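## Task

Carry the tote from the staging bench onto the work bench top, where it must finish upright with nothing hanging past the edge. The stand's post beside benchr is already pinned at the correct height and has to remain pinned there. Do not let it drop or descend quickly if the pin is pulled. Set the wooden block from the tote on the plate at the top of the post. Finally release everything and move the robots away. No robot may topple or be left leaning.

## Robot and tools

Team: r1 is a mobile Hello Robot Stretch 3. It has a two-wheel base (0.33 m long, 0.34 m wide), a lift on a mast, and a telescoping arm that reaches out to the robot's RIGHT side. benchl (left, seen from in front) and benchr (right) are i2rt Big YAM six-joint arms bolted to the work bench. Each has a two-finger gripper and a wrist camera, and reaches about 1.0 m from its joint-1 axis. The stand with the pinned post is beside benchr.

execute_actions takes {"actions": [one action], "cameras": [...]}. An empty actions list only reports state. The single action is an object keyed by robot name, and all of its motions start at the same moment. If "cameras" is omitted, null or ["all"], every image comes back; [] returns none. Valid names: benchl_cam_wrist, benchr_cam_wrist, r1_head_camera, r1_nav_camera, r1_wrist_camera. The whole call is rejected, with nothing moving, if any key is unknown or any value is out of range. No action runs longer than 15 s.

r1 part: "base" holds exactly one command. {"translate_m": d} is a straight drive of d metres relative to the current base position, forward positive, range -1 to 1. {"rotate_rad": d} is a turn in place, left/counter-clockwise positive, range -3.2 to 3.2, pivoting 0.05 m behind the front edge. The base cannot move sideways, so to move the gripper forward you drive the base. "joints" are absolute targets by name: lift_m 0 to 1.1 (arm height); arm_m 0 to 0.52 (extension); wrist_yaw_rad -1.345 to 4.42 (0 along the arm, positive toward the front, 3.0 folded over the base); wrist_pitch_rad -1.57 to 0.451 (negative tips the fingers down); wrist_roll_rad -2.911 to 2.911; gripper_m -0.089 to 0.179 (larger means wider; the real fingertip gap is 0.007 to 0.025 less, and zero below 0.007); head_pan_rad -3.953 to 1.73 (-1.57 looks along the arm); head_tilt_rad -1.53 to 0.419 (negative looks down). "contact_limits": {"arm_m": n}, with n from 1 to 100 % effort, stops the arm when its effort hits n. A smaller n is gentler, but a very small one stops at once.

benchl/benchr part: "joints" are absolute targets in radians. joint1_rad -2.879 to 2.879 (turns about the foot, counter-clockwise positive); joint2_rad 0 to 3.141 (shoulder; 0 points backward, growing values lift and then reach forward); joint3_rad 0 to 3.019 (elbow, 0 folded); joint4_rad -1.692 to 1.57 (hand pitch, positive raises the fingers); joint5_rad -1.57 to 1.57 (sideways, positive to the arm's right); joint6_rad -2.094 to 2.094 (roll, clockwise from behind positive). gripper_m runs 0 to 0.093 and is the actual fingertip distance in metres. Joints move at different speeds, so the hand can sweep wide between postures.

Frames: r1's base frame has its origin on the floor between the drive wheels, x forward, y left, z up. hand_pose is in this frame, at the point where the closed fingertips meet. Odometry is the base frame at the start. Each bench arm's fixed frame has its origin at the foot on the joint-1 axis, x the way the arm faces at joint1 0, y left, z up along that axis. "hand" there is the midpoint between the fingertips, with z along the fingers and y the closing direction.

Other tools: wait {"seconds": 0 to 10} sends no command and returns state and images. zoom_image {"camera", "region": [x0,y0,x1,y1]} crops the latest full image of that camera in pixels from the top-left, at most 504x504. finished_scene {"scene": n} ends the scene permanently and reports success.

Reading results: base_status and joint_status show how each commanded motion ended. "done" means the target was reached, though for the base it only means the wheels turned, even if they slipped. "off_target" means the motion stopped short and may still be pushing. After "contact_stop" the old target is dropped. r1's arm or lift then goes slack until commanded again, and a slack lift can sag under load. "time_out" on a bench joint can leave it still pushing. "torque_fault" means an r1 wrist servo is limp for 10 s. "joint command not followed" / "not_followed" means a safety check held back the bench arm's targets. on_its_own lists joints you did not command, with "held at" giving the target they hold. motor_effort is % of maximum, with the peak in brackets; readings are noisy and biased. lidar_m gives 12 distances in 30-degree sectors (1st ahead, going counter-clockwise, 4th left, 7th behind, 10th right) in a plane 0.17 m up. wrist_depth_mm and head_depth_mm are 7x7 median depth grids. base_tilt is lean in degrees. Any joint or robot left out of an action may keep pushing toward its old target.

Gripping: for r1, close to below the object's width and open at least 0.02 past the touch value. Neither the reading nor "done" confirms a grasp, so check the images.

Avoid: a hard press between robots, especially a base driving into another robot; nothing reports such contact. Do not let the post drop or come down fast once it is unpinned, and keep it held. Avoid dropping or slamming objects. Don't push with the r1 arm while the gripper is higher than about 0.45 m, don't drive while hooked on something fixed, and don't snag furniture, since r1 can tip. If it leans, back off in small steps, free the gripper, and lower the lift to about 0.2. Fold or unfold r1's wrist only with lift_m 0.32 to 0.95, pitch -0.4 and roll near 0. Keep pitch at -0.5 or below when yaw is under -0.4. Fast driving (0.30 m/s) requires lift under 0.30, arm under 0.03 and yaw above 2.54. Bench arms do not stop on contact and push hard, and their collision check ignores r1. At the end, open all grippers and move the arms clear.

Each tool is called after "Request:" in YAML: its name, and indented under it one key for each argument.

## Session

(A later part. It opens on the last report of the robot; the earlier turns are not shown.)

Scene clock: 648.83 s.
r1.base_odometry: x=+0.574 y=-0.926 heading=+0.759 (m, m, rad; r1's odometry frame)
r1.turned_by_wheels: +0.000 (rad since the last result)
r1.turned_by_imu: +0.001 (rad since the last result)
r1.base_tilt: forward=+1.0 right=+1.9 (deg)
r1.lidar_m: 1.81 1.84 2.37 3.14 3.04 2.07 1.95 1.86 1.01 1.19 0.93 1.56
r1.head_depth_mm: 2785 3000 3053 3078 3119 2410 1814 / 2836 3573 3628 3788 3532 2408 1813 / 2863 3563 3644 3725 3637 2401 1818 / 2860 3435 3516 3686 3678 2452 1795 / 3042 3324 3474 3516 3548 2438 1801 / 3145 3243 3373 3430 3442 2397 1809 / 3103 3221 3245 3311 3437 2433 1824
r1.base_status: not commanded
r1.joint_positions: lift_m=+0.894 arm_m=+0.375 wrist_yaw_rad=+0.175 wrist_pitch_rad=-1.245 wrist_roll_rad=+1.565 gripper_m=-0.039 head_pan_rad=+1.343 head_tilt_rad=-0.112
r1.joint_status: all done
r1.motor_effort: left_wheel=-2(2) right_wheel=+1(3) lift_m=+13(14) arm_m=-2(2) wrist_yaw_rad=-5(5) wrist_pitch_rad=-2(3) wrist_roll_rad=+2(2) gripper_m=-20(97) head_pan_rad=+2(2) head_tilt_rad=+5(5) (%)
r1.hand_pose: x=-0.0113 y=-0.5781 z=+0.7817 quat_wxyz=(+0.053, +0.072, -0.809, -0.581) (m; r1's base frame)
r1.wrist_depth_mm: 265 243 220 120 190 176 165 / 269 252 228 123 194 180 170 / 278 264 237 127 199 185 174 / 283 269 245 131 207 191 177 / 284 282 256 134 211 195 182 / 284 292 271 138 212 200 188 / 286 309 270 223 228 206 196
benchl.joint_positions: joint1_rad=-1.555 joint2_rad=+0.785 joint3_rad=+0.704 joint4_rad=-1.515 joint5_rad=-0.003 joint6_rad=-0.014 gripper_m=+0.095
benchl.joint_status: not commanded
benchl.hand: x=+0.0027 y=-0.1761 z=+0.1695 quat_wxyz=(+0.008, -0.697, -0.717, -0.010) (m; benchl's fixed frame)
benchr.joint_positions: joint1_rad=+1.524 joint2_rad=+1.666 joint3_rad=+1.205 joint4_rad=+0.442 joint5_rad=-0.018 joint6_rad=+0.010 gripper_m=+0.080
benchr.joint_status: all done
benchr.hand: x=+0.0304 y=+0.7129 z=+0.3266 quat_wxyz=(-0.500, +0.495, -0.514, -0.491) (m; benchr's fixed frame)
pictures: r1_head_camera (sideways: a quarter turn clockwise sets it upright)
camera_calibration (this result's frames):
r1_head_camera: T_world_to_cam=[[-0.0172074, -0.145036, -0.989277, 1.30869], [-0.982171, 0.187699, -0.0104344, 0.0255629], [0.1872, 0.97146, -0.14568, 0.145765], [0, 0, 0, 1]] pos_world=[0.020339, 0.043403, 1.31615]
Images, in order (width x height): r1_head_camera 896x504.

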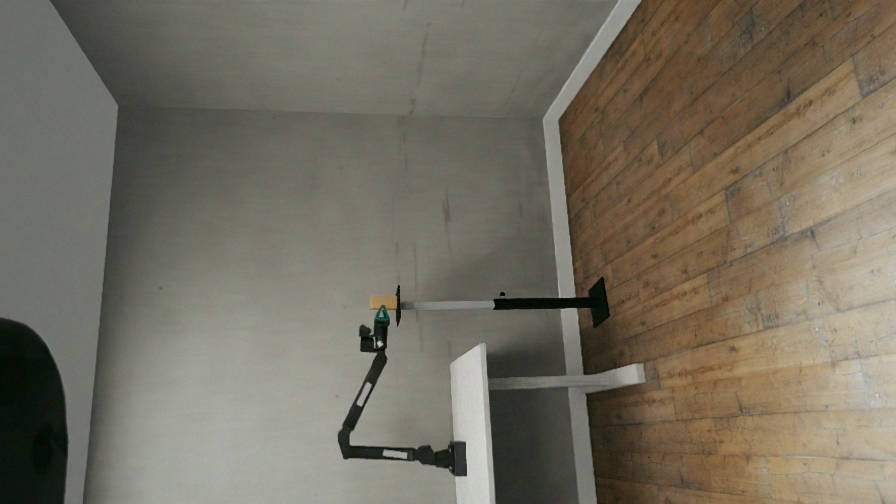

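Request:
execute_actions:
  actions:
    - {"r1":{"joints":{"wrist_pitch_rad":-1.0,"arm_m":0.318,"lift_m":0.88,"head_pan_rad":-1.57,"head_tilt_rad":-0.65}},"benchr":{"joints":{"joint3_rad":1.19,"joint4_rad":0.5}}}
  cameras: []

Request:
execute_actions:
  actions:
    - {"r1":{"joints":{"wrist_pitch_rad":-0.85,"arm_m":0.285,"lift_m":0.87}},"benchr":{"joints":{"gripper_m":0.093}}}
  cameras: []

Request:
execute_actions:
  actions:
    - {"r1":{"joints":{"lift_m":0.92}},"benchr":{"joints":{"joint2_rad":1.46,"joint3_rad":0.99,"joint4_rad":0.49}}}
  cameras: ["r1_head_camera","r1_wrist_camera","benchr_cam_wrist"]

Scene clock: 661.57 s.
r1.base_odometry: x=+0.574 y=-0.926 heading=+0.759 (m, m, rad; r1's odometry frame)
r1.turned_by_wheels: +0.000 (rad since the last result)
r1.turned_by_imu: +0.001 (rad since the last result)
r1.base_tilt: forward=+1.1 right=+1.9 (deg)
r1.lidar_m: 1.81 1.84 2.37 3.13 3.02 2.08 1.95 1.86 1.01 1.19 0.93 1.56
r1.head_depth_mm: 1029 1150 - 753 710 1348 1188 / 1022 1134 - 747 718 1340 1198 / 1024 1140 - 735 721 1347 1199 / 1018 1134 1142 872 721 1356 1207 / 1015 1131 1148 871 722 1314 1199 / 1012 1127 1152 816 716 1328 1198 / 1005 1114 1145 893 729 1330 1208
r1.base_status: not commanded
r1.joint_positions: lift_m=+0.881 arm_m=+0.318 wrist_yaw_rad=+0.171 wrist_pitch_rad=-1.032 wrist_roll_rad=+1.567 gripper_m=-0.039 head_pan_rad=-1.563 head_tilt_rad=-0.642
r1.joint_status: all done
r1.motor_effort: left_wheel=-2(3) right_wheel=+3(6) lift_m=+14(18) arm_m=-2(3) wrist_yaw_rad=-1(5) wrist_pitch_rad=+9(11) wrist_roll_rad=+1(2) gripper_m=-19(19) head_pan_rad=-3(32) head_tilt_rad=-4(32) (%)
r1.hand_pose: x=-0.0027 y=-0.5723 z=+0.7868 quat_wxyz=(+0.044, +0.075, -0.866, -0.492) (m; r1's base frame)
r1.wrist_depth_mm: 258 283 245 122 186 167 151 / 266 295 254 127 192 172 154 / 267 302 262 131 197 175 157 / 273 310 270 134 203 180 160 / 277 323 287 135 206 185 164 / 283 332 309 141 209 188 166 / 295 340 302 203 229 193 171
benchl.joint_positions: joint1_rad=-1.555 joint2_rad=+0.785 joint3_rad=+0.704 joint4_rad=-1.515 joint5_rad=-0.003 joint6_rad=-0.014 gripper_m=+0.095
benchl.joint_status: not commanded
benchl.hand: x=+0.0027 y=-0.1761 z=+0.1695 quat_wxyz=(+0.008, -0.697, -0.717, -0.010) (m; benchl's fixed frame)
benchr.joint_positions: joint1_rad=+1.524 joint2_rad=+1.666 joint3_rad=+1.191 joint4_rad=+0.464 joint5_rad=-0.018 joint6_rad=+0.008 gripper_m=+0.080
benchr.joint_status: all done
benchr.hand: x=+0.0303 y=+0.7105 z=+0.3238 quat_wxyz=(-0.502, +0.493, -0.512, -0.492) (m; benchr's fixed frame)
pictures: none
No camera images: the call's "cameras" was empty. Leave "cameras" out to get every camera's image.

Scene clock: 662.83 s.
r1.base_odometry: x=+0.574 y=-0.926 heading=+0.759 (m, m, rad; r1's odometry frame)
r1.turned_by_wheels: +0.000 (rad since the last result)
r1.turned_by_imu: +0.000 (rad since the last result)
r1.base_tilt: forward=+1.1 right=+1.9 (deg)
r1.lidar_m: 1.81 1.84 2.37 3.13 3.00 2.08 1.95 1.86 1.01 1.19 0.92 1.56
r1.head_depth_mm: 1027 1159 1228 - 699 1352 1195 / 1024 1147 - 731 720 1336 1191 / 1017 1137 1226 - 720 1345 1192 / 1019 1136 1138 868 725 1341 1199 / 1018 1130 1142 853 719 1318 1205 / 1012 1122 1148 812 706 1325 1201 / 1012 1126 1146 892 727 1331 1199
r1.base_status: not commanded
r1.joint_positions: lift_m=+0.870 arm_m=+0.285 wrist_yaw_rad=+0.171 wrist_pitch_rad=-0.907 wrist_roll_rad=+1.567 gripper_m=-0.039 head_pan_rad=-1.563 head_tilt_rad=-0.642
r1.joint_status: wrist_pitch_rad off_target (ended at -0.907, target -0.850); the others done
r1.motor_effort: left_wheel=-2(3) right_wheel=+3(5) lift_m=+16(16) arm_m=-2(3) wrist_yaw_rad=+0(0) wrist_pitch_rad=+15(16) wrist_roll_rad=+1(1) gripper_m=-21(22) head_pan_rad=-3(3) head_tilt_rad=-4(4) (%)
r1.hand_pose: x=+0.0020 y=-0.5669 z=+0.7924 quat_wxyz=(+0.039, +0.077, -0.895, -0.437) (m; r1's base frame)
r1.wrist_depth_mm: 256 290 251 122 185 166 146 / 262 297 262 125 190 169 148 / 264 307 270 129 198 172 151 / 271 317 280 136 202 177 154 / 284 330 298 137 208 179 157 / 295 343 330 142 206 184 160 / 460 347 310 153 228 188 163
benchl.joint_positions: joint1_rad=-1.555 joint2_rad=+0.785 joint3_rad=+0.704 joint4_rad=-1.515 joint5_rad=-0.003 joint6_rad=-0.014 gripper_m=+0.095
benchl.joint_status: not commanded
benchl.hand: x=+0.0027 y=-0.1761 z=+0.1695 quat_wxyz=(+0.008, -0.697, -0.717, -0.010) (m; benchl's fixed frame)
benchr.joint_positions: joint1_rad=+1.524 joint2_rad=+1.666 joint3_rad=+1.191 joint4_rad=+0.475 joint5_rad=-0.018 joint6_rad=+0.008 gripper_m=+0.093
benchr.joint_status: all done
benchr.hand: x=+0.0303 y=+0.7105 z=+0.3265 quat_wxyz=(-0.505, +0.491, -0.509, -0.495) (m; benchr's fixed frame)
pictures: none
No camera images: the call's "cameras" was empty. Leave "cameras" out to get every camera's image.

Scene clock: 664.13 s.
r1.base_odometry: x=+0.574 y=-0.926 heading=+0.759 (m, m, rad; r1's odometry frame)
r1.turned_by_wheels: +0.000 (rad since the last result)
r1.turned_by_imu: +0.000 (rad since the last result)
r1.base_tilt: forward=+1.1 right=+1.9 (deg)
r1.lidar_m: 1.81 1.84 2.37 3.13 3.04 2.08 1.95 1.86 1.02 1.19 0.93 1.56
r1.head_depth_mm: 1024 1136 - 795 717 1342 1190 / 1022 1112 - 712 720 1335 1198 / 1020 1134 - 712 723 1347 1193 / 1022 1141 876 717 721 1336 1198 / 1013 1127 874 788 726 1321 1200 / 1008 1128 870 747 716 1320 1203 / 1013 1128 1150 860 728 1331 1207
r1.base_status: not commanded
r1.joint_positions: lift_m=+0.919 arm_m=+0.285 wrist_yaw_rad=+0.171 wrist_pitch_rad=-0.907 wrist_roll_rad=+1.567 gripper_m=-0.039 head_pan_rad=-1.563 head_tilt_rad=-0.642
r1.joint_status: all done
r1.motor_effort: left_wheel=-3(2) right_wheel=+2(2) lift_m=+40(46) arm_m=-2(2) wrist_yaw_rad=+0(1) wrist_pitch_rad=+16(16) wrist_roll_rad=+1(1) gripper_m=-21(21) head_pan_rad=-3(2) head_tilt_rad=-4(4) (%)
r1.hand_pose: x=+0.0020 y=-0.5669 z=+0.8412 quat_wxyz=(+0.039, +0.077, -0.895, -0.437) (m; r1's base frame)
r1.wrist_depth_mm: 258 288 251 120 232 209 183 / 262 299 261 125 235 212 185 / 269 310 270 128 242 216 189 / 275 318 283 136 246 220 192 / 285 331 300 137 256 227 196 / 459 341 330 142 260 231 201 / 643 344 317 154 280 237 205
benchl.joint_positions: joint1_rad=-1.555 joint2_rad=+0.785 joint3_rad=+0.704 joint4_rad=-1.515 joint5_rad=-0.003 joint6_rad=-0.014 gripper_m=+0.095
benchl.joint_status: not commanded
benchl.hand: x=+0.0027 y=-0.1761 z=+0.1695 quat_wxyz=(+0.008, -0.697, -0.717, -0.010) (m; benchl's fixed frame)
benchr.joint_positions: joint1_rad=+1.524 joint2_rad=+1.443 joint3_rad=+0.998 joint4_rad=+0.475 joint5_rad=-0.018 joint6_rad=+0.008 gripper_m=+0.093
benchr.joint_status: all done
benchr.hand: x=+0.0266 y=+0.6309 z=+0.3578 quat_wxyz=(-0.513, +0.484, -0.501, -0.502) (m; benchr's fixed frame)
pictures: benchr_cam_wrist, r1_head_camera (sideways: a quarter turn clockwise sets it upright), r1_wrist_camera
camera_calibration (this result's frames):
benchr_cam_wrist: T_world_to_cam=[[0.999562, -0.028687, -0.00728978, -0.0054572], [-0.0220476, -0.5573, -0.830019, 0.655723], [0.0197481, 0.829816, -0.557688, -0.198706], [0, 0, 0, 1]] pos_world=[0.023836, 0.530167, 0.433406]
r1_head_camera: T_world_to_cam=[[-0.0209737, 0.625313, -0.780093, 1.03575], [0.998839, 0.0469563, 0.0107847, -0.014146], [0.0433741, -0.77896, -0.625571, 0.771136], [0, 0, 0, 1]] pos_world=[0.00240575, -0.0463187, 1.29053]
r1_wrist_camera: T_world_to_cam=[[-0.142371, 0.776012, -0.61444, 0.963712], [0.939184, 0.301903, 0.163673, 0.0614303], [0.312514, -0.553769, -0.7718, 0.499926], [0, 0, 0, 1]] pos_world=[-0.0767231, -0.489554, 0.967931]
Images, in order (width x height): benchr_cam_wrist 504x504, r1_head_camera 896x504, r1_wrist_camera 644x364.

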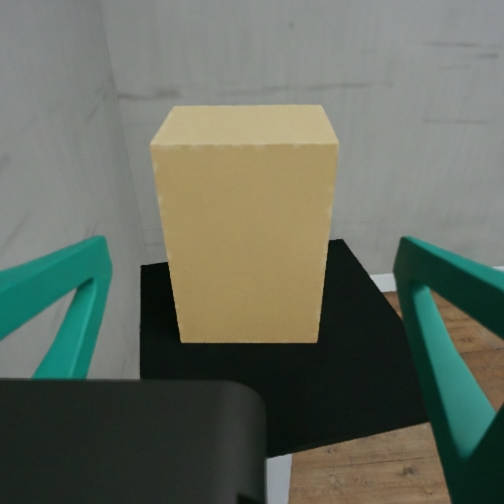

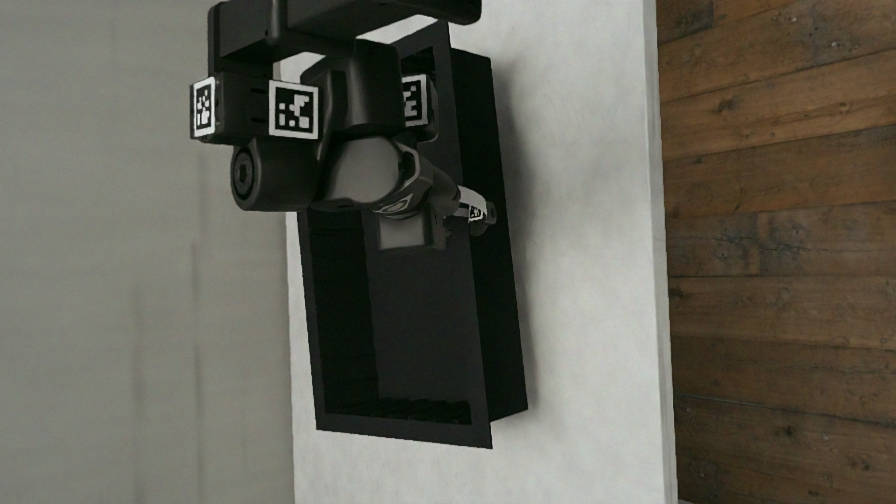

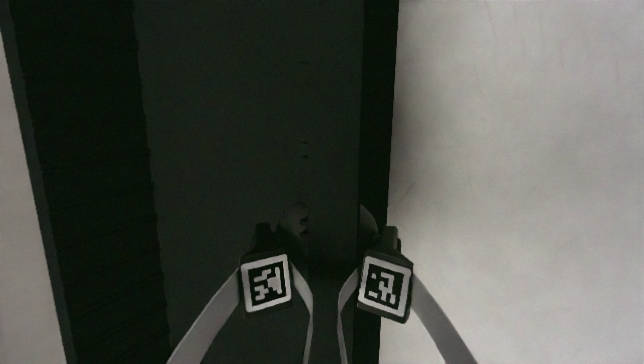

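Request:
execute_actions:
  actions:
    - {"r1":{"joints":{"lift_m":0.95,"arm_m":0.02}},"benchr":{"joints":{"joint2_rad":0.6,"joint3_rad":0.6,"joint4_rad":0}}}
  cameras: []

Request:
execute_actions:
  actions:
    - {"r1":{"base":{"rotate_rad":1.74},"joints":{"wrist_yaw_rad":0}}}
  cameras: ["r1_wrist_camera"]

Request:
execute_actions:
  actions:
    - {"r1":{"base":{"translate_m":1.0}}}
  cameras: []

Request:
execute_actions:
  actions:
    - {"r1":{"base":{"translate_m":1.0},"joints":{"head_pan_rad":0,"head_tilt_rad":-0.6}}}
  cameras: ["r1_wrist_camera","r1_nav_camera"]

Scene clock: 683.97 s.
r1.base_odometry: x=+0.574 y=-0.926 heading=+0.759 (m, m, rad; r1's odometry frame)
r1.turned_by_wheels: +0.000 (rad since the last result)
r1.turned_by_imu: +0.001 (rad since the last result)
r1.base_tilt: forward=+1.1 right=+1.9 (deg)
r1.lidar_m: 1.81 1.84 2.37 3.13 3.03 2.08 1.95 1.86 1.01 1.19 0.93 1.57
r1.head_depth_mm: 1031 1154 1119 625 - - 1132 / 1027 1147 1132 645 - - - / 1021 1140 1135 648 - - 1150 / 1023 1134 1148 648 596 - 1175 / 1013 1127 1142 646 600 532 1198 / 1011 1130 1146 641 602 533 1202 / 1009 1127 1157 619 577 503 1209
r1.base_status: not commanded
r1.joint_positions: lift_m=+0.949 arm_m=+0.020 wrist_yaw_rad=+0.171 wrist_pitch_rad=-0.907 wrist_roll_rad=+1.567 gripper_m=-0.039 head_pan_rad=-1.563 head_tilt_rad=-0.642
r1.joint_status: all done
r1.motor_effort: left_wheel=-3(3) right_wheel=+3(2) lift_m=+41(42) arm_m=-2(1) wrist_yaw_rad=-1(0) wrist_pitch_rad=+16(16) wrist_roll_rad=+1(1) gripper_m=-21(21) head_pan_rad=-3(3) head_tilt_rad=-4(4) (%)
r1.hand_pose: x=+0.0020 y=-0.3020 z=+0.8712 quat_wxyz=(+0.039, +0.077, -0.895, -0.437) (m; r1's base frame)
r1.wrist_depth_mm: 257 289 252 120 986 890 779 / 264 300 262 124 - 921 777 / 265 308 275 129 - 906 819 / 275 322 286 135 - 901 821 / 289 330 301 137 - 969 820 / 828 338 329 143 - - 832 / 874 343 319 154 - 993 849
benchl.joint_positions: joint1_rad=-1.555 joint2_rad=+0.785 joint3_rad=+0.704 joint4_rad=-1.515 joint5_rad=-0.003 joint6_rad=-0.014 gripper_m=+0.095
benchl.joint_status: not commanded
benchl.hand: x=+0.0027 y=-0.1761 z=+0.1695 quat_wxyz=(+0.008, -0.697, -0.717, -0.010) (m; benchl's fixed frame)
benchr.joint_positions: joint1_rad=+1.524 joint2_rad=+0.593 joint3_rad=+0.606 joint4_rad=+0.020 joint5_rad=-0.018 joint6_rad=+0.008 gripper_m=+0.093
benchr.joint_status: all done
benchr.hand: x=+0.0146 y=+0.3734 z=+0.4116 quat_wxyz=(-0.513, +0.483, -0.500, -0.503) (m; benchr's fixed frame)
pictures: none
No camera images: the call's "cameras" was empty. Leave "cameras" out to get every camera's image.

Scene clock: 687.67 s.
r1.base_odometry: x=+0.574 y=-0.926 heading=+2.499 (m, m, rad; r1's odometry frame)
r1.turned_by_wheels: +1.740 (rad since the last result)
r1.turned_by_imu: +1.759 (rad since the last result)
r1.base_tilt: forward=+1.1 right=+2.0 (deg)
r1.lidar_m: 3.13 2.58 1.99 1.95 1.01 1.02 1.19 0.93 1.83 1.80 1.92 2.77
r1.head_depth_mm: 1507 1687 1900 615 - - - / 1544 1723 1920 639 - - - / 1561 1742 1961 647 - - - / 1570 1752 1989 654 601 550 1192 / 1582 1772 2000 659 602 556 1187 / 1600 1798 2073 631 595 561 1200 / 1627 1801 2105 1982 536 1305 1204
r1.base_status: done
r1.joint_positions: lift_m=+0.949 arm_m=+0.020 wrist_yaw_rad=+0.001 wrist_pitch_rad=-0.907 wrist_roll_rad=+1.572 gripper_m=-0.039 head_pan_rad=-1.563 head_tilt_rad=-0.642
r1.joint_status: all done
r1.motor_effort: left_wheel=-2(8) right_wheel=+4(9) lift_m=+40(41) arm_m=-2(2) wrist_yaw_rad=-1(7) wrist_pitch_rad=+16(15) wrist_roll_rad=-1(1) gripper_m=-22(21) head_pan_rad=-2(3) head_tilt_rad=-3(4) (%)
r1.hand_pose: x=-0.0214 y=-0.3040 z=+0.8712 quat_wxyz=(+0.000, +0.000, -0.899, -0.438) (m; r1's base frame)
r1.wrist_depth_mm: 254 284 249 119 980 856 757 / 263 296 260 123 969 909 763 / 275 310 270 128 - 918 809 / 281 321 283 136 - 946 840 / 290 334 302 137 - 938 823 / - 341 333 143 - 974 837 / - 348 321 155 - - 869
benchl.joint_positions: joint1_rad=-1.555 joint2_rad=+0.785 joint3_rad=+0.704 joint4_rad=-1.515 joint5_rad=-0.003 joint6_rad=-0.014 gripper_m=+0.095
benchl.joint_status: not commanded
benchl.hand: x=+0.0027 y=-0.1761 z=+0.1695 quat_wxyz=(+0.008, -0.697, -0.717, -0.010) (m; benchl's fixed frame)
benchr.joint_positions: joint1_rad=+1.524 joint2_rad=+0.593 joint3_rad=+0.606 joint4_rad=+0.020 joint5_rad=-0.018 joint6_rad=+0.008 gripper_m=+0.093
benchr.joint_status: not commanded
benchr.hand: x=+0.0146 y=+0.3734 z=+0.4116 quat_wxyz=(-0.513, +0.483, -0.500, -0.503) (m; benchr's fixed frame)
pictures: r1_wrist_camera
camera_calibration (this result's frames):
r1_wrist_camera: T_world_to_cam=[[-0.00440102, 0.78888, -0.614531, 0.781665], [0.976739, 0.135142, 0.166488, -0.0531811], [0.214388, -0.599504, -0.771124, 0.659458], [0, 0, 0, 1]] pos_world=[-0.0859954, -0.214105, 0.997736]
Images, in order (width x height): r1_wrist_camera 644x364.

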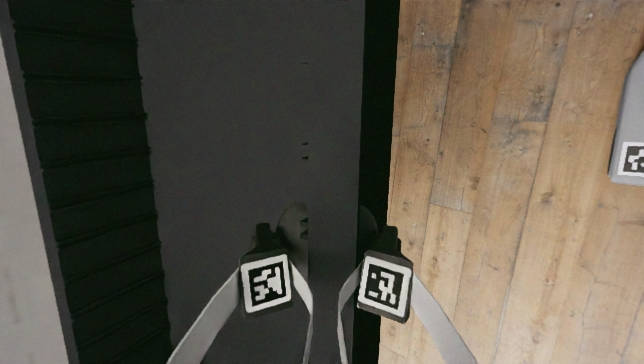

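Scene clock: 698.60 s.
r1.base_odometry: x=-0.226 y=-0.327 heading=+2.499 (m, m, rad; r1's odometry frame)
r1.turned_by_wheels: +0.000 (rad since the last result)
r1.turned_by_imu: +0.002 (rad since the last result)
r1.base_tilt: forward=+1.1 right=+1.9 (deg)
r1.lidar_m: 2.16 2.31 1.91 1.87 1.99 1.84 1.85 1.85 1.91 1.88 1.99 2.32
r1.head_depth_mm: 1586 1756 1969 613 - - - / 1596 1767 2014 637 - - - / 1609 1802 2037 645 - - - / 1629 1815 2079 653 599 552 1200 / 1652 1849 2084 661 602 554 1202 / 1673 1872 2115 631 596 560 1203 / 1711 1888 2175 2031 534 1294 1202
r1.base_status: done
r1.joint_positions: lift_m=+0.949 arm_m=+0.020 wrist_yaw_rad=+0.001 wrist_pitch_rad=-0.907 wrist_roll_rad=+1.572 gripper_m=-0.039 head_pan_rad=-1.563 head_tilt_rad=-0.642
r1.joint_status: not commanded
r1.motor_effort: left_wheel=-3(4) right_wheel=+3(6) lift_m=+41(41) arm_m=-3(2) wrist_yaw_rad=-1(1) wrist_pitch_rad=+16(16) wrist_roll_rad=-1(1) gripper_m=-21(21) head_pan_rad=-2(2) head_tilt_rad=-4(4) (%)
r1.hand_pose: x=-0.0214 y=-0.3040 z=+0.8712 quat_wxyz=(+0.000, +0.000, -0.899, -0.438) (m; r1's base frame)
r1.wrist_depth_mm: 255 288 248 120 - 869 760 / 263 297 258 124 - 891 790 / 270 304 272 128 - 914 797 / 281 319 283 135 - 946 853 / 294 331 303 137 - 946 811 / - 342 330 144 - 978 847 / - 350 323 155 - 991 860
benchl.joint_positions: joint1_rad=-1.555 joint2_rad=+0.785 joint3_rad=+0.704 joint4_rad=-1.515 joint5_rad=-0.003 joint6_rad=-0.014 gripper_m=+0.095
benchl.joint_status: not commanded
benchl.hand: x=+0.0027 y=-0.1761 z=+0.1695 quat_wxyz=(+0.008, -0.697, -0.717, -0.010) (m; benchl's fixed frame)
benchr.joint_positions: joint1_rad=+1.524 joint2_rad=+0.593 joint3_rad=+0.606 joint4_rad=+0.020 joint5_rad=-0.018 joint6_rad=+0.008 gripper_m=+0.093
benchr.joint_status: not commanded
benchr.hand: x=+0.0146 y=+0.3734 z=+0.4116 quat_wxyz=(-0.513, +0.483, -0.500, -0.503) (m; benchr's fixed frame)
pictures: none
No camera images: the call's "cameras" was empty. Leave "cameras" out to get every camera's image.

Scene clock: 709.57 s.
r1.base_odometry: x=-1.027 y=+0.272 heading=+2.499 (m, m, rad; r1's odometry frame)
r1.turned_by_wheels: +0.000 (rad since the last result)
r1.turned_by_imu: +0.002 (rad since the last result)
r1.base_tilt: forward=+1.1 right=+1.9 (deg)
r1.lidar_m: 1.58 1.41 1.83 1.80 1.91 2.77 2.82 2.59 1.99 1.95 2.07 1.21
r1.head_depth_mm: 1315 1463 1209 1023 1594 1402 1207 / 1320 1400 1205 1022 1683 1396 1205 / 1330 1468 1213 1029 1675 1405 1217 / 1138 1493 1210 1040 1665 1397 1216 / 1362 1493 1223 1886 1677 1417 1215 / 1179 1505 1226 1896 1695 1416 1216 / 1382 1283 1232 1875 1690 1417 1217
r1.base_status: done
r1.joint_positions: lift_m=+0.949 arm_m=+0.020 wrist_yaw_rad=+0.001 wrist_pitch_rad=-0.907 wrist_roll_rad=+1.572 gripper_m=-0.039 head_pan_rad=-0.007 head_tilt_rad=-0.606
r1.joint_status: all done
r1.motor_effort: left_wheel=-3(5) right_wheel=+3(8) lift_m=+41(41) arm_m=-2(2) wrist_yaw_rad=-1(1) wrist_pitch_rad=+16(16) wrist_roll_rad=-1(1) gripper_m=-21(21) head_pan_rad=+2(32) head_tilt_rad=+2(8) (%)
r1.hand_pose: x=-0.0214 y=-0.3040 z=+0.8712 quat_wxyz=(+0.000, +0.000, -0.899, -0.438) (m; r1's base frame)
r1.wrist_depth_mm: 256 287 249 119 978 865 755 / 263 299 258 124 957 912 801 / 275 304 273 128 - 910 809 / 282 317 284 135 - 976 822 / 294 330 303 137 - 977 845 / - 341 330 144 - 972 871 / - 352 319 155 - - 867
benchl.joint_positions: joint1_rad=-1.555 joint2_rad=+0.785 joint3_rad=+0.704 joint4_rad=-1.515 joint5_rad=-0.003 joint6_rad=-0.014 gripper_m=+0.095
benchl.joint_status: not commanded
benchl.hand: x=+0.0027 y=-0.1761 z=+0.1695 quat_wxyz=(+0.008, -0.697, -0.717, -0.010) (m; benchl's fixed frame)
benchr.joint_positions: joint1_rad=+1.524 joint2_rad=+0.593 joint3_rad=+0.606 joint4_rad=+0.020 joint5_rad=-0.018 joint6_rad=+0.008 gripper_m=+0.093
benchr.joint_status: not commanded
benchr.hand: x=+0.0146 y=+0.3734 z=+0.4116 quat_wxyz=(-0.513, +0.483, -0.500, -0.503) (m; benchr's fixed frame)
pictures: r1_nav_camera (sideways: a quarter turn counterclockwise sets it upright), r1_wrist_camera
camera_calibration (this result's frames):
r1_nav_camera: T_world_to_cam=[[0.564988, 0.00849298, 0.825055, -1.0353], [-0.0235419, -0.999374, 0.0264086, 0.0189828], [0.824763, -0.0343439, -0.564435, 0.689359], [0, 0, 0, 1]] pos_world=[0.0168204, 0.0514389, 1.24277]
r1_wrist_camera: T_world_to_cam=[[-0.00440051, 0.78888, -0.614531, 0.781665], [0.976739, 0.135141, 0.166488, -0.0531815], [0.214388, -0.599504, -0.771124, 0.659458], [0, 0, 0, 1]] pos_world=[-0.0859954, -0.214105, 0.997736]
Images, in order (width x height): r1_nav_camera 672x504, r1_wrist_camera 644x364.

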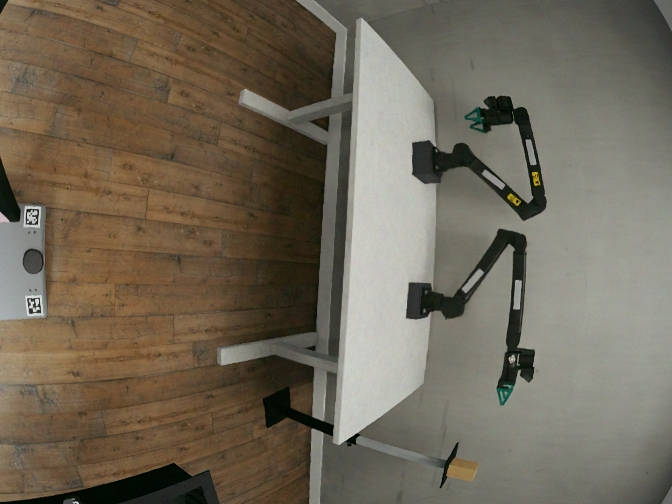

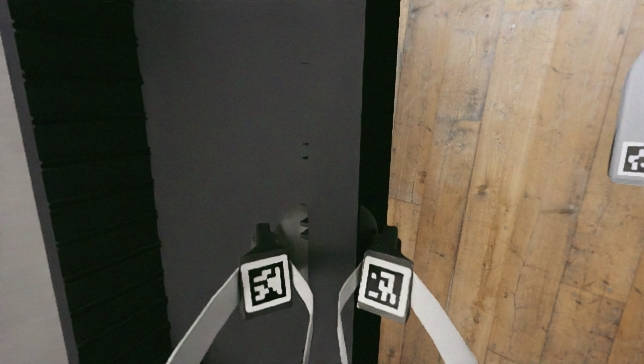

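Request:
execute_actions:
  actions:
    - {"r1":{"base":{"translate_m":0.4}}}
  cameras: []

Request:
execute_actions:
  actions:
    - {"r1":{"base":{"rotate_rad":1.40},"joints":{"head_pan_rad":-1.57,"head_tilt_rad":-0.7}}}
  cameras: ["r1_head_camera","r1_nav_camera"]

Scene clock: 718.07 s.
r1.base_odometry: x=-1.347 y=+0.512 heading=+2.499 (m, m, rad; r1's odometry frame)
r1.turned_by_wheels: +0.000 (rad since the last result)
r1.turned_by_imu: +0.002 (rad since the last result)
r1.base_tilt: forward=+1.0 right=+1.9 (deg)
r1.lidar_m: 1.18 1.09 1.81 1.77 1.88 2.73 3.20 2.63 2.02 1.98 1.15 0.85
r1.head_depth_mm: 739 1086 1149 921 745 652 1212 / 758 1071 930 920 744 669 1207 / 776 1054 1184 924 746 671 1214 / 782 1106 1186 926 748 673 1214 / 969 1133 1206 931 747 1319 1206 / 797 1132 1222 929 752 1321 1211 / 994 1129 1080 936 755 1327 1218
r1.base_status: done
r1.joint_positions: lift_m=+0.949 arm_m=+0.020 wrist_yaw_rad=+0.001 wrist_pitch_rad=-0.907 wrist_roll_rad=+1.572 gripper_m=-0.039 head_pan_rad=-0.007 head_tilt_rad=-0.606
r1.joint_status: not commanded
r1.motor_effort: left_wheel=-3(4) right_wheel=+3(8) lift_m=+40(41) arm_m=-2(2) wrist_yaw_rad=+0(1) wrist_pitch_rad=+16(16) wrist_roll_rad=-1(1) gripper_m=-20(20) head_pan_rad=+2(1) head_tilt_rad=+3(2) (%)
r1.hand_pose: x=-0.0214 y=-0.3040 z=+0.8712 quat_wxyz=(+0.000, +0.000, -0.899, -0.438) (m; r1's base frame)
r1.wrist_depth_mm: 256 285 248 119 960 867 759 / 264 293 260 124 - 907 769 / 269 307 273 128 - 926 797 / 280 317 282 135 - 923 835 / 294 329 302 137 - 959 831 / - 339 333 143 - 988 849 / - 350 320 154 - - 900
benchl.joint_positions: joint1_rad=-1.555 joint2_rad=+0.785 joint3_rad=+0.704 joint4_rad=-1.515 joint5_rad=-0.003 joint6_rad=-0.014 gripper_m=+0.095
benchl.joint_status: not commanded
benchl.hand: x=+0.0027 y=-0.1761 z=+0.1695 quat_wxyz=(+0.008, -0.697, -0.717, -0.010) (m; benchl's fixed frame)
benchr.joint_positions: joint1_rad=+1.524 joint2_rad=+0.593 joint3_rad=+0.606 joint4_rad=+0.020 joint5_rad=-0.018 joint6_rad=+0.008 gripper_m=+0.093
benchr.joint_status: not commanded
benchr.hand: x=+0.0146 y=+0.3734 z=+0.4116 quat_wxyz=(-0.513, +0.483, -0.500, -0.503) (m; benchr's fixed frame)
pictures: none
No camera images: the call's "cameras" was empty. Leave "cameras" out to get every camera's image.

Scene clock: 721.23 s.
r1.base_odometry: x=-1.347 y=+0.512 heading=-2.385 (m, m, rad; r1's odometry frame)
r1.turned_by_wheels: +1.400 (rad since the last result)
r1.turned_by_imu: +1.415 (rad since the last result)
r1.base_tilt: forward=+1.1 right=+2.0 (deg)
r1.lidar_m: 1.77 1.80 2.28 3.16 3.18 2.13 1.98 1.89 0.85 1.18 1.20 1.09
r1.head_depth_mm: 1041 1182 1029 - - - 1127 / 1037 1171 1041 627 - - 1134 / 1035 905 959 637 - - 1153 / 1022 918 976 641 582 1265 1176 / 988 1146 1043 646 586 1283 1175 / 801 1134 1058 638 580 1296 1182 / 989 1129 1056 816 513 1315 1178
r1.base_status: done
r1.joint_positions: lift_m=+0.949 arm_m=+0.020 wrist_yaw_rad=+0.000 wrist_pitch_rad=-0.907 wrist_roll_rad=+1.572 gripper_m=-0.039 head_pan_rad=-1.563 head_tilt_rad=-0.691
r1.joint_status: all done
r1.motor_effort: left_wheel=-3(9) right_wheel=+3(6) lift_m=+41(41) arm_m=-2(2) wrist_yaw_rad=-1(1) wrist_pitch_rad=+16(16) wrist_roll_rad=-1(1) gripper_m=-21(21) head_pan_rad=-2(32) head_tilt_rad=-4(14) (%)
r1.hand_pose: x=-0.0214 y=-0.3040 z=+0.8712 quat_wxyz=(+0.000, +0.000, -0.899, -0.438) (m; r1's base frame)
r1.wrist_depth_mm: 258 287 247 119 932 877 763 / 262 295 259 123 - 909 776 / 266 305 272 128 - 950 798 / 277 318 286 136 - 935 828 / 289 332 304 137 - 938 811 / 541 338 336 143 - - 853 / 789 350 322 155 - 978 874
benchl.joint_positions: joint1_rad=-1.555 joint2_rad=+0.785 joint3_rad=+0.704 joint4_rad=-1.515 joint5_rad=-0.003 joint6_rad=-0.014 gripper_m=+0.095
benchl.joint_status: not commanded
benchl.hand: x=+0.0027 y=-0.1761 z=+0.1695 quat_wxyz=(+0.008, -0.697, -0.717, -0.010) (m; benchl's fixed frame)
benchr.joint_positions: joint1_rad=+1.524 joint2_rad=+0.593 joint3_rad=+0.606 joint4_rad=+0.020 joint5_rad=-0.018 joint6_rad=+0.008 gripper_m=+0.093
benchr.joint_status: not commanded
benchr.hand: x=+0.0146 y=+0.3734 z=+0.4116 quat_wxyz=(-0.513, +0.483, -0.500, -0.503) (m; benchr's fixed frame)
pictures: r1_head_camera (sideways: a quarter turn clockwise sets it upright), r1_nav_camera (sideways: a quarter turn counterclockwise sets it upright)
camera_calibration (this result's frames):
r1_head_camera: T_world_to_cam=[[-0.021217, 0.663028, -0.748294, 0.994304], [0.998847, 0.0462932, 0.012697, -0.0166349], [0.0430594, -0.747162, -0.663246, 0.820144], [0, 0, 0, 1]] pos_world=[0.00239702, -0.0457004, 1.2882]
r1_nav_camera: T_world_to_cam=[[0.017526, -0.633142, 0.773837, -0.965189], [-0.999597, 0.0061944, 0.0277072, 0.023249], [-0.0223361, -0.774011, -0.632778, 0.783435], [0, 0, 0, 1]] pos_world=[0.0576545, -0.00485846, 1.242]
Images, in order (width x height): r1_head_camera 896x504, r1_nav_camera 672x504.

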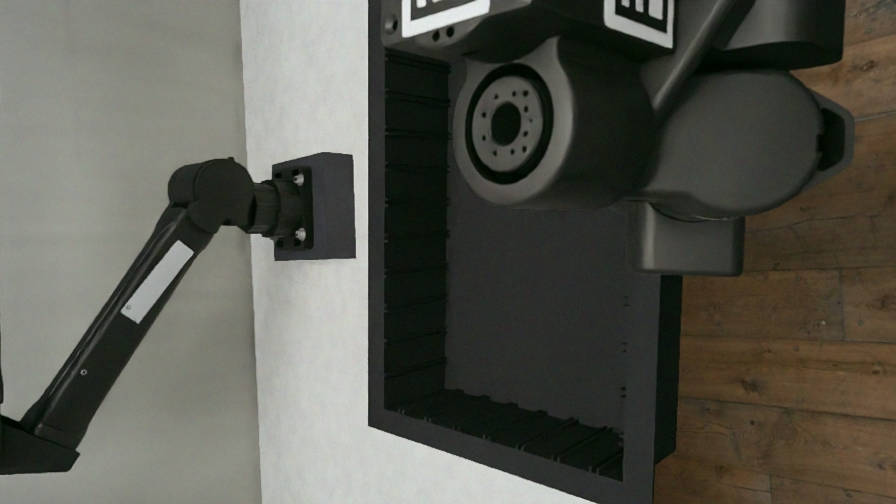

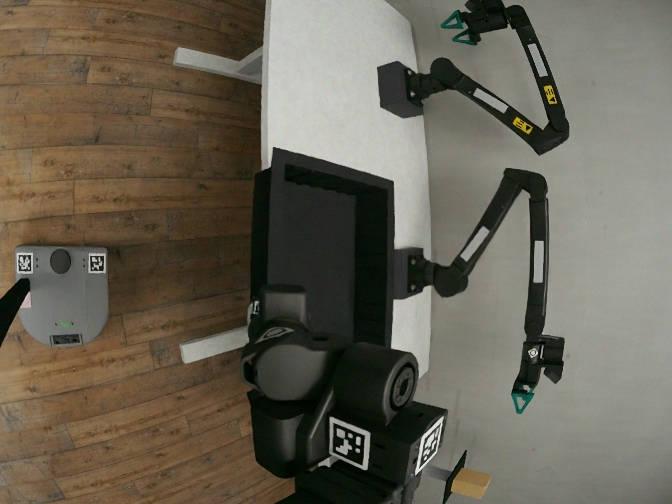

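Request:
execute_actions:
  actions:
    - {"r1":{"base":{"translate_m":0.27}}}
  cameras: []

Request:
execute_actions:
  actions:
    - {"r1":{"joints":{"arm_m":0.245,"lift_m":0.90,"wrist_yaw_rad":0.03}}}
  cameras: ["r1_head_camera","r1_wrist_camera"]

Scene clock: 730.57 s.
r1.base_odometry: x=-1.543 y=+0.327 heading=-2.385 (m, m, rad; r1's odometry frame)
r1.turned_by_wheels: +0.000 (rad since the last result)
r1.turned_by_imu: +0.001 (rad since the last result)
r1.base_tilt: forward=+1.1 right=+1.9 (deg)
r1.lidar_m: 1.50 1.53 1.95 3.58 3.57 2.42 2.25 1.33 0.99 1.16 0.90 1.49
r1.head_depth_mm: 1017 867 943 - - - 1131 / 974 1140 1020 628 - - 1134 / 776 1129 1044 638 - - 1152 / 997 1126 1047 641 581 1260 1167 / 992 1113 1051 647 586 1288 1174 / 759 1110 924 638 581 1298 1172 / 968 820 908 817 513 1296 1181
r1.base_status: done
r1.joint_positions: lift_m=+0.949 arm_m=+0.020 wrist_yaw_rad=+0.000 wrist_pitch_rad=-0.907 wrist_roll_rad=+1.572 gripper_m=-0.039 head_pan_rad=-1.563 head_tilt_rad=-0.691
r1.joint_status: not commanded
r1.motor_effort: left_wheel=-3(4) right_wheel=+3(7) lift_m=+40(41) arm_m=-2(2) wrist_yaw_rad=+0(0) wrist_pitch_rad=+16(16) wrist_roll_rad=-1(1) gripper_m=-21(21) head_pan_rad=-2(4) head_tilt_rad=-4(4) (%)
r1.hand_pose: x=-0.0214 y=-0.3040 z=+0.8712 quat_wxyz=(+0.000, +0.000, -0.899, -0.438) (m; r1's base frame)
r1.wrist_depth_mm: 256 288 248 120 988 879 773 / 261 297 260 124 - 902 776 / 266 307 272 128 - 915 809 / 276 321 283 134 - 931 827 / 289 333 299 137 - 957 846 / 536 337 332 143 - 975 839 / 575 348 322 155 - 998 859
benchl.joint_positions: joint1_rad=-1.555 joint2_rad=+0.785 joint3_rad=+0.704 joint4_rad=-1.515 joint5_rad=-0.003 joint6_rad=-0.014 gripper_m=+0.095
benchl.joint_status: not commanded
benchl.hand: x=+0.0027 y=-0.1761 z=+0.1695 quat_wxyz=(+0.008, -0.697, -0.717, -0.010) (m; benchl's fixed frame)
benchr.joint_positions: joint1_rad=+1.524 joint2_rad=+0.593 joint3_rad=+0.606 joint4_rad=+0.020 joint5_rad=-0.018 joint6_rad=+0.008 gripper_m=+0.093
benchr.joint_status: not commanded
benchr.hand: x=+0.0146 y=+0.3734 z=+0.4116 quat_wxyz=(-0.513, +0.483, -0.500, -0.503) (m; benchr's fixed frame)
pictures: none
No camera images: the call's "cameras" was empty. Leave "cameras" out to get every camera's image.

Scene clock: 733.47 s.
r1.base_odometry: x=-1.543 y=+0.327 heading=-2.385 (m, m, rad; r1's odometry frame)
r1.turned_by_wheels: +0.000 (rad since the last result)
r1.turned_by_imu: +0.001 (rad since the last result)
r1.base_tilt: forward=+1.1 right=+1.9 (deg)
r1.lidar_m: 1.50 1.53 1.95 3.59 3.57 2.41 2.25 1.33 0.99 1.16 0.90 1.49
r1.head_depth_mm: 1014 848 - 670 688 1340 1168 / 977 1117 - 674 691 1306 1171 / 778 1135 - 700 696 1313 1170 / 992 1116 849 710 694 1316 1176 / 996 1116 855 778 693 1317 1183 / 758 1113 900 723 695 1284 1180 / 964 822 906 836 700 1301 1178
r1.base_status: not commanded
r1.joint_positions: lift_m=+0.900 arm_m=+0.245 wrist_yaw_rad=+0.030 wrist_pitch_rad=-0.907 wrist_roll_rad=+1.572 gripper_m=-0.039 head_pan_rad=-1.563 head_tilt_rad=-0.691
r1.joint_status: all done
r1.motor_effort: left_wheel=-4(4) right_wheel=+3(4) lift_m=+16(38) arm_m=+3(3) wrist_yaw_rad=+0(2) wrist_pitch_rad=+16(16) wrist_roll_rad=-1(1) gripper_m=-21(22) head_pan_rad=-3(3) head_tilt_rad=-4(4) (%)
r1.hand_pose: x=-0.0174 y=-0.5284 z=+0.8223 quat_wxyz=(+0.006, +0.013, -0.899, -0.438) (m; r1's base frame)
r1.wrist_depth_mm: 253 286 249 119 213 192 169 / 262 295 260 124 219 195 171 / 269 306 269 128 223 200 175 / 278 319 286 134 230 204 178 / 290 330 307 137 239 210 182 / 441 338 333 143 237 214 184 / 613 347 322 156 256 218 189
benchl.joint_positions: joint1_rad=-1.555 joint2_rad=+0.785 joint3_rad=+0.704 joint4_rad=-1.515 joint5_rad=-0.003 joint6_rad=-0.014 gripper_m=+0.095
benchl.joint_status: not commanded
benchl.hand: x=+0.0027 y=-0.1761 z=+0.1695 quat_wxyz=(+0.008, -0.697, -0.717, -0.010) (m; benchl's fixed frame)
benchr.joint_positions: joint1_rad=+1.524 joint2_rad=+0.593 joint3_rad=+0.606 joint4_rad=+0.020 joint5_rad=-0.018 joint6_rad=+0.008 gripper_m=+0.093
benchr.joint_status: not commanded
benchr.hand: x=+0.0146 y=+0.3734 z=+0.4116 quat_wxyz=(-0.513, +0.483, -0.500, -0.503) (m; benchr's fixed frame)
pictures: r1_head_camera (sideways: a quarter turn clockwise sets it upright), r1_wrist_camera
camera_calibration (this result's frames):
r1_head_camera: T_world_to_cam=[[-0.0211852, 0.663078, -0.748251, 0.994248], [0.998849, 0.0462438, 0.0126995, -0.0166382], [0.0430227, -0.747121, -0.663295, 0.820208], [0, 0, 0, 1]] pos_world=[0.00239479, -0.0456994, 1.2882]
r1_wrist_camera: T_world_to_cam=[[-0.0273337, 0.788421, -0.614529, 0.928102], [0.972397, 0.163479, 0.166487, -0.00376419], [0.231724, -0.593016, -0.771127, 0.49013], [0, 0, 0, 1]] pos_world=[-0.0845464, -0.440464, 0.948924]
Images, in order (width x height): r1_head_camera 896x504, r1_wrist_camera 644x364.

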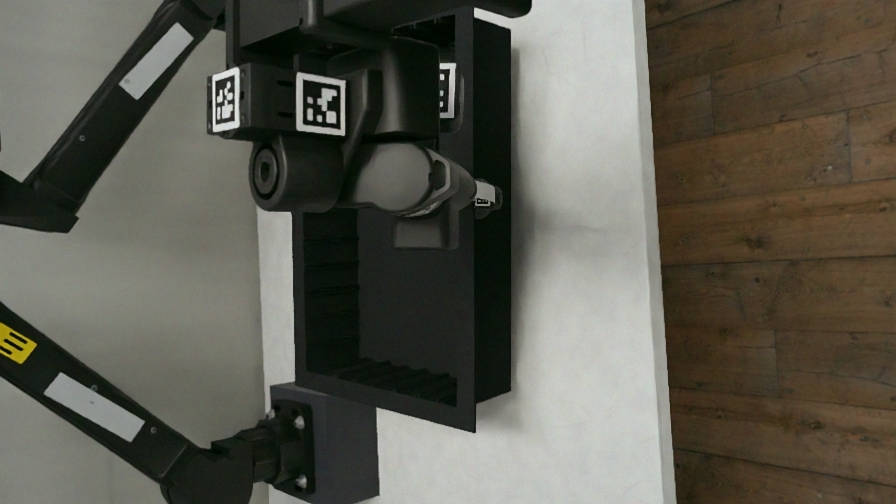

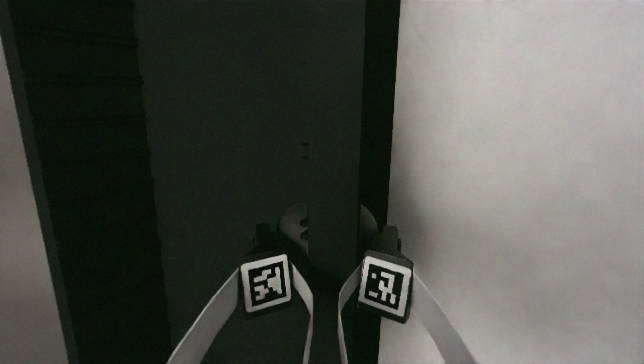

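Request:
execute_actions:
  actions:
    - {"r1":{"joints":{"arm_m":0.195,"lift_m":0.872,"wrist_pitch_rad":-0.92}}}
  cameras: []

Request:
execute_actions:
  actions:
    - {"r1":{"joints":{"gripper_m":0.1}}}
  cameras: ["r1_wrist_camera"]

Scene clock: 740.87 s.
r1.base_odometry: x=-1.543 y=+0.327 heading=-2.385 (m, m, rad; r1's odometry frame)
r1.turned_by_wheels: +0.000 (rad since the last result)
r1.turned_by_imu: +0.001 (rad since the last result)
r1.base_tilt: forward=+1.1 right=+2.0 (deg)
r1.lidar_m: 1.50 1.52 1.94 3.57 3.56 2.42 2.25 1.33 0.99 1.16 0.90 1.49
r1.head_depth_mm: 1015 871 944 - 657 1322 1165 / 975 1136 1113 - 660 1301 1178 / 781 1129 1078 - 665 1312 1171 / 998 1126 1047 822 669 1315 1178 / 991 1111 1049 807 659 1305 1168 / 761 1101 922 759 662 1291 1178 / 974 827 905 838 697 1285 1185
r1.base_status: not commanded
r1.joint_positions: lift_m=+0.873 arm_m=+0.195 wrist_yaw_rad=+0.030 wrist_pitch_rad=-0.957 wrist_roll_rad=+1.572 gripper_m=-0.039 head_pan_rad=-1.563 head_tilt_rad=-0.691
r1.joint_status: all done
r1.motor_effort: left_wheel=-3(4) right_wheel=+4(3) lift_m=+14(15) arm_m=-3(3) wrist_yaw_rad=+0(0) wrist_pitch_rad=+10(17) wrist_roll_rad=-1(2) gripper_m=-18(21) head_pan_rad=-3(2) head_tilt_rad=-4(4) (%)
r1.hand_pose: x=-0.0177 y=-0.4679 z=+0.7878 quat_wxyz=(+0.007, +0.013, -0.887, -0.461) (m; r1's base frame)
r1.wrist_depth_mm: 256 286 247 121 185 171 693 / 260 294 256 124 189 174 708 / 265 304 265 130 196 179 728 / 271 314 275 135 203 183 749 / 280 324 292 136 209 188 759 / 290 337 313 143 204 192 793 / 297 345 305 202 228 198 793
benchl.joint_positions: joint1_rad=-1.555 joint2_rad=+0.785 joint3_rad=+0.704 joint4_rad=-1.515 joint5_rad=-0.003 joint6_rad=-0.014 gripper_m=+0.095
benchl.joint_status: not commanded
benchl.hand: x=+0.0027 y=-0.1761 z=+0.1695 quat_wxyz=(+0.008, -0.697, -0.717, -0.010) (m; benchl's fixed frame)
benchr.joint_positions: joint1_rad=+1.524 joint2_rad=+0.593 joint3_rad=+0.606 joint4_rad=+0.020 joint5_rad=-0.018 joint6_rad=+0.008 gripper_m=+0.093
benchr.joint_status: not commanded
benchr.hand: x=+0.0146 y=+0.3734 z=+0.4116 quat_wxyz=(-0.513, +0.483, -0.500, -0.503) (m; benchr's fixed frame)
pictures: none
No camera images: the call's "cameras" was empty. Leave "cameras" out to get every camera's image.

Scene clock: 742.77 s.
r1.base_odometry: x=-1.543 y=+0.327 heading=-2.385 (m, m, rad; r1's odometry frame)
r1.turned_by_wheels: +0.000 (rad since the last result)
r1.turned_by_imu: +0.000 (rad since the last result)
r1.base_tilt: forward=+1.1 right=+1.9 (deg)
r1.lidar_m: 1.50 1.53 1.94 3.58 3.58 2.41 2.25 1.33 0.99 1.16 0.90 1.49
r1.head_depth_mm: 1017 869 941 - 657 1339 1172 / 980 1135 1114 - 656 1309 1165 / 776 1132 1080 - 660 1314 1179 / 996 1137 1044 829 660 1318 1167 / 988 1119 1049 831 665 1318 1175 / 757 1111 944 767 664 1291 1182 / 975 823 908 839 700 1293 1186
r1.base_status: not commanded
r1.joint_positions: lift_m=+0.873 arm_m=+0.195 wrist_yaw_rad=+0.030 wrist_pitch_rad=-0.932 wrist_roll_rad=+1.572 gripper_m=+0.100 head_pan_rad=-1.563 head_tilt_rad=-0.691
r1.joint_status: all done
r1.motor_effort: left_wheel=-2(3) right_wheel=+3(3) lift_m=+15(15) arm_m=-1(2) wrist_yaw_rad=+0(0) wrist_pitch_rad=+3(11) wrist_roll_rad=-1(1) gripper_m=+0(80) head_pan_rad=-3(3) head_tilt_rad=-4(4) (%)
r1.hand_pose: x=-0.0175 y=-0.4734 z=+0.7910 quat_wxyz=(+0.006, +0.013, -0.893, -0.450) (m; r1's base frame)
r1.wrist_depth_mm: 369 299 276 124 179 165 709 / 526 309 283 127 185 171 714 / 559 312 297 131 192 174 734 / 608 318 306 136 198 181 758 / 620 321 308 171 206 184 766 / 660 312 318 153 216 184 799 / 627 355 345 153 218 197 785
benchl.joint_positions: joint1_rad=-1.555 joint2_rad=+0.785 joint3_rad=+0.704 joint4_rad=-1.515 joint5_rad=-0.003 joint6_rad=-0.014 gripper_m=+0.095
benchl.joint_status: not commanded
benchl.hand: x=+0.0027 y=-0.1761 z=+0.1695 quat_wxyz=(+0.008, -0.697, -0.717, -0.010) (m; benchl's fixed frame)
benchr.joint_positions: joint1_rad=+1.524 joint2_rad=+0.593 joint3_rad=+0.606 joint4_rad=+0.020 joint5_rad=-0.018 joint6_rad=+0.008 gripper_m=+0.093
benchr.joint_status: not commanded
benchr.hand: x=+0.0146 y=+0.3734 z=+0.4116 quat_wxyz=(-0.513, +0.483, -0.500, -0.503) (m; benchr's fixed frame)
pictures: r1_wrist_camera
camera_calibration (this result's frames):
r1_wrist_camera: T_world_to_cam=[[-0.0273321, 0.803616, -0.594521, 0.856828], [0.972539, 0.15889, 0.170062, -0.0123823], [0.231128, -0.573547, -0.785891, 0.519542], [0, 0, 0, 1]] pos_world=[-0.0846194, -0.388611, 0.91981]
Images, in order (width x height): r1_wrist_camera 644x364.

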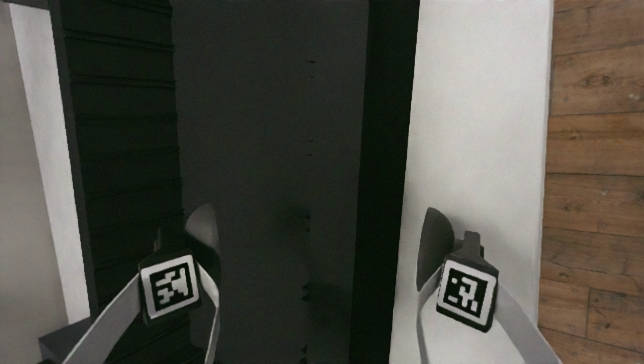

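Request:
execute_actions:
  actions:
    - {"r1":{"joints":{"lift_m":0.97,"arm_m":0.18}}}
  cameras: []

Request:
execute_actions:
  actions:
    - {"r1":{"joints":{"arm_m":0.0,"wrist_pitch_rad":-1.3,"lift_m":1.03}}}
  cameras: ["r1_head_camera","r1_nav_camera"]

Scene clock: 749.87 s.
r1.base_odometry: x=-1.543 y=+0.327 heading=-2.385 (m, m, rad; r1's odometry frame)
r1.turned_by_wheels: +0.000 (rad since the last result)
r1.turned_by_imu: +0.001 (rad since the last result)
r1.base_tilt: forward=+1.1 right=+2.0 (deg)
r1.lidar_m: 1.50 1.53 1.95 3.56 3.57 2.42 2.25 1.33 0.99 1.16 0.90 1.49
r1.head_depth_mm: 1014 - - 714 656 1332 1165 / 977 - - 783 659 1309 1168 / 782 1088 - - 663 1308 1174 / 993 1127 1048 805 660 1306 1169 / 993 1113 1050 833 661 1319 1180 / 761 1114 939 768 663 1292 1183 / 970 824 906 837 697 1304 1183
r1.base_status: not commanded
r1.joint_positions: lift_m=+0.969 arm_m=+0.180 wrist_yaw_rad=+0.030 wrist_pitch_rad=-0.931 wrist_roll_rad=+1.572 gripper_m=+0.100 head_pan_rad=-1.563 head_tilt_rad=-0.691
r1.joint_status: all done
r1.motor_effort: left_wheel=-3(3) right_wheel=+2(3) lift_m=+38(38) arm_m=-2(2) wrist_yaw_rad=+0(0) wrist_pitch_rad=+2(3) wrist_roll_rad=-1(2) gripper_m=+0(0) head_pan_rad=-2(2) head_tilt_rad=-4(4) (%)
r1.hand_pose: x=-0.0175 y=-0.4586 z=+0.8880 quat_wxyz=(+0.006, +0.013, -0.893, -0.449) (m; r1's base frame)
r1.wrist_depth_mm: 651 530 383 338 259 256 774 / 671 567 394 347 269 261 802 / 690 607 404 360 280 266 820 / 679 632 418 366 288 277 828 / 689 689 435 384 238 282 869 / 695 784 450 403 246 904 873 / 684 520 413 394 312 301 889
benchl.joint_positions: joint1_rad=-1.555 joint2_rad=+0.785 joint3_rad=+0.704 joint4_rad=-1.515 joint5_rad=-0.003 joint6_rad=-0.014 gripper_m=+0.095
benchl.joint_status: not commanded
benchl.hand: x=+0.0027 y=-0.1761 z=+0.1695 quat_wxyz=(+0.008, -0.697, -0.717, -0.010) (m; benchl's fixed frame)
benchr.joint_positions: joint1_rad=+1.524 joint2_rad=+0.593 joint3_rad=+0.606 joint4_rad=+0.020 joint5_rad=-0.018 joint6_rad=+0.008 gripper_m=+0.093
benchr.joint_status: not commanded
benchr.hand: x=+0.0146 y=+0.3734 z=+0.4116 quat_wxyz=(-0.513, +0.483, -0.500, -0.503) (m; benchr's fixed frame)
pictures: none
No camera images: the call's "cameras" was empty. Leave "cameras" out to get every camera's image.

Scene clock: 752.43 s.
r1.base_odometry: x=-1.543 y=+0.327 heading=-2.385 (m, m, rad; r1's odometry frame)
r1.turned_by_wheels: +0.000 (rad since the last result)
r1.turned_by_imu: +0.001 (rad since the last result)
r1.base_tilt: forward=+1.0 right=+1.9 (deg)
r1.lidar_m: 1.50 1.53 1.95 3.57 3.61 2.41 2.25 1.33 0.99 1.15 0.89 1.49
r1.head_depth_mm: 1020 844 - - - - 1150 / 973 1119 - - - - 1129 / 778 1113 - 804 658 - 1174 / 1005 1127 1052 826 663 - 1166 / 997 1118 1040 827 662 1320 1180 / 761 1118 946 763 663 1307 1179 / 969 825 907 841 695 1297 1188
r1.base_status: not commanded
r1.joint_positions: lift_m=+1.029 arm_m=+0.000 wrist_yaw_rad=+0.030 wrist_pitch_rad=-1.297 wrist_roll_rad=+1.572 gripper_m=+0.100 head_pan_rad=-1.563 head_tilt_rad=-0.691
r1.joint_status: all done
r1.motor_effort: left_wheel=-3(3) right_wheel=+3(3) lift_m=+37(37) arm_m=-2(4) wrist_yaw_rad=+0(0) wrist_pitch_rad=-1(2) wrist_roll_rad=-1(2) gripper_m=+0(1) head_pan_rad=-3(3) head_tilt_rad=-4(4) (%)
r1.hand_pose: x=-0.0202 y=-0.1911 z=+0.9148 quat_wxyz=(+0.009, +0.011, -0.797, -0.604) (m; r1's base frame)
r1.wrist_depth_mm: 419 377 - - 980 933 852 / 436 393 - - - - 876 / 448 396 - - - - 909 / 477 412 - - - - 942 / 490 408 - - - - 954 / 488 391 - - - - - / 427 483 468 - - - -
benchl.joint_positions: joint1_rad=-1.555 joint2_rad=+0.785 joint3_rad=+0.704 joint4_rad=-1.515 joint5_rad=-0.003 joint6_rad=-0.014 gripper_m=+0.095
benchl.joint_status: not commanded
benchl.hand: x=+0.0027 y=-0.1761 z=+0.1695 quat_wxyz=(+0.008, -0.697, -0.717, -0.010) (m; benchl's fixed frame)
benchr.joint_positions: joint1_rad=+1.524 joint2_rad=+0.593 joint3_rad=+0.606 joint4_rad=+0.020 joint5_rad=-0.018 joint6_rad=+0.008 gripper_m=+0.093
benchr.joint_status: not commanded
benchr.hand: x=+0.0146 y=+0.3734 z=+0.4116 quat_wxyz=(-0.513, +0.483, -0.500, -0.503) (m; benchr's fixed frame)
pictures: r1_head_camera (sideways: a quarter turn clockwise sets it upright), r1_nav_camera (sideways: a quarter turn counterclockwise sets it upright)
camera_calibration (this result's frames):
r1_head_camera: T_world_to_cam=[[-0.021185, 0.663096, -0.748234, 0.994226], [0.998849, 0.046243, 0.0127004, -0.0166394], [0.0430222, -0.747104, -0.663313, 0.820232], [0, 0, 0, 1]] pos_world=[0.00239477, -0.045699, 1.2882]
r1_nav_camera: T_world_to_cam=[[0.0174955, -0.633212, 0.77378, -0.965115], [-0.999597, 0.006241, 0.0277085, 0.0232474], [-0.0223745, -0.773953, -0.632848, 0.783526], [0, 0, 0, 1]] pos_world=[0.0576542, -0.00485559, 1.242]
Images, in order (width x height): r1_head_camera 896x504, r1_nav_camera 672x504.

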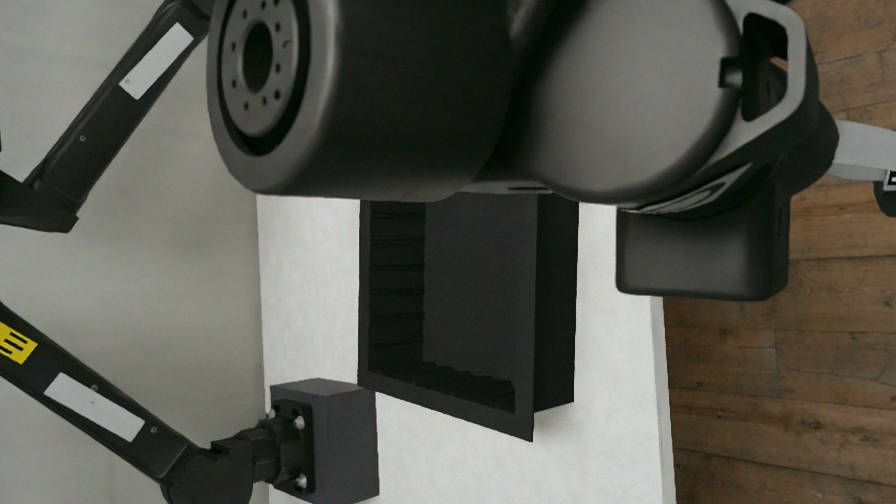

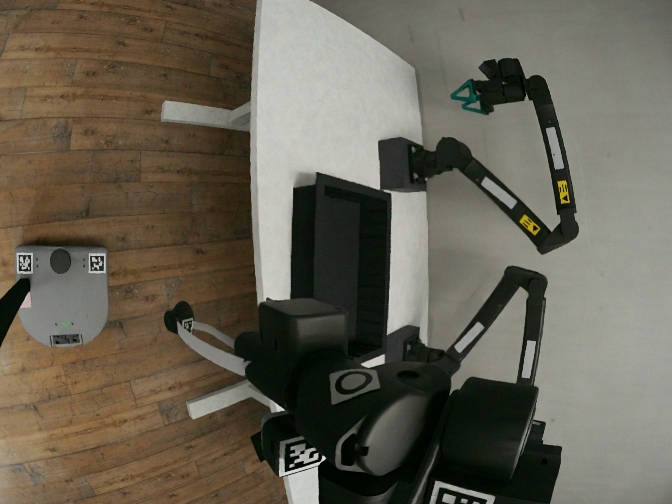

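Request:
finished_scene:
  scene: 2

The scene is finished: the task was done.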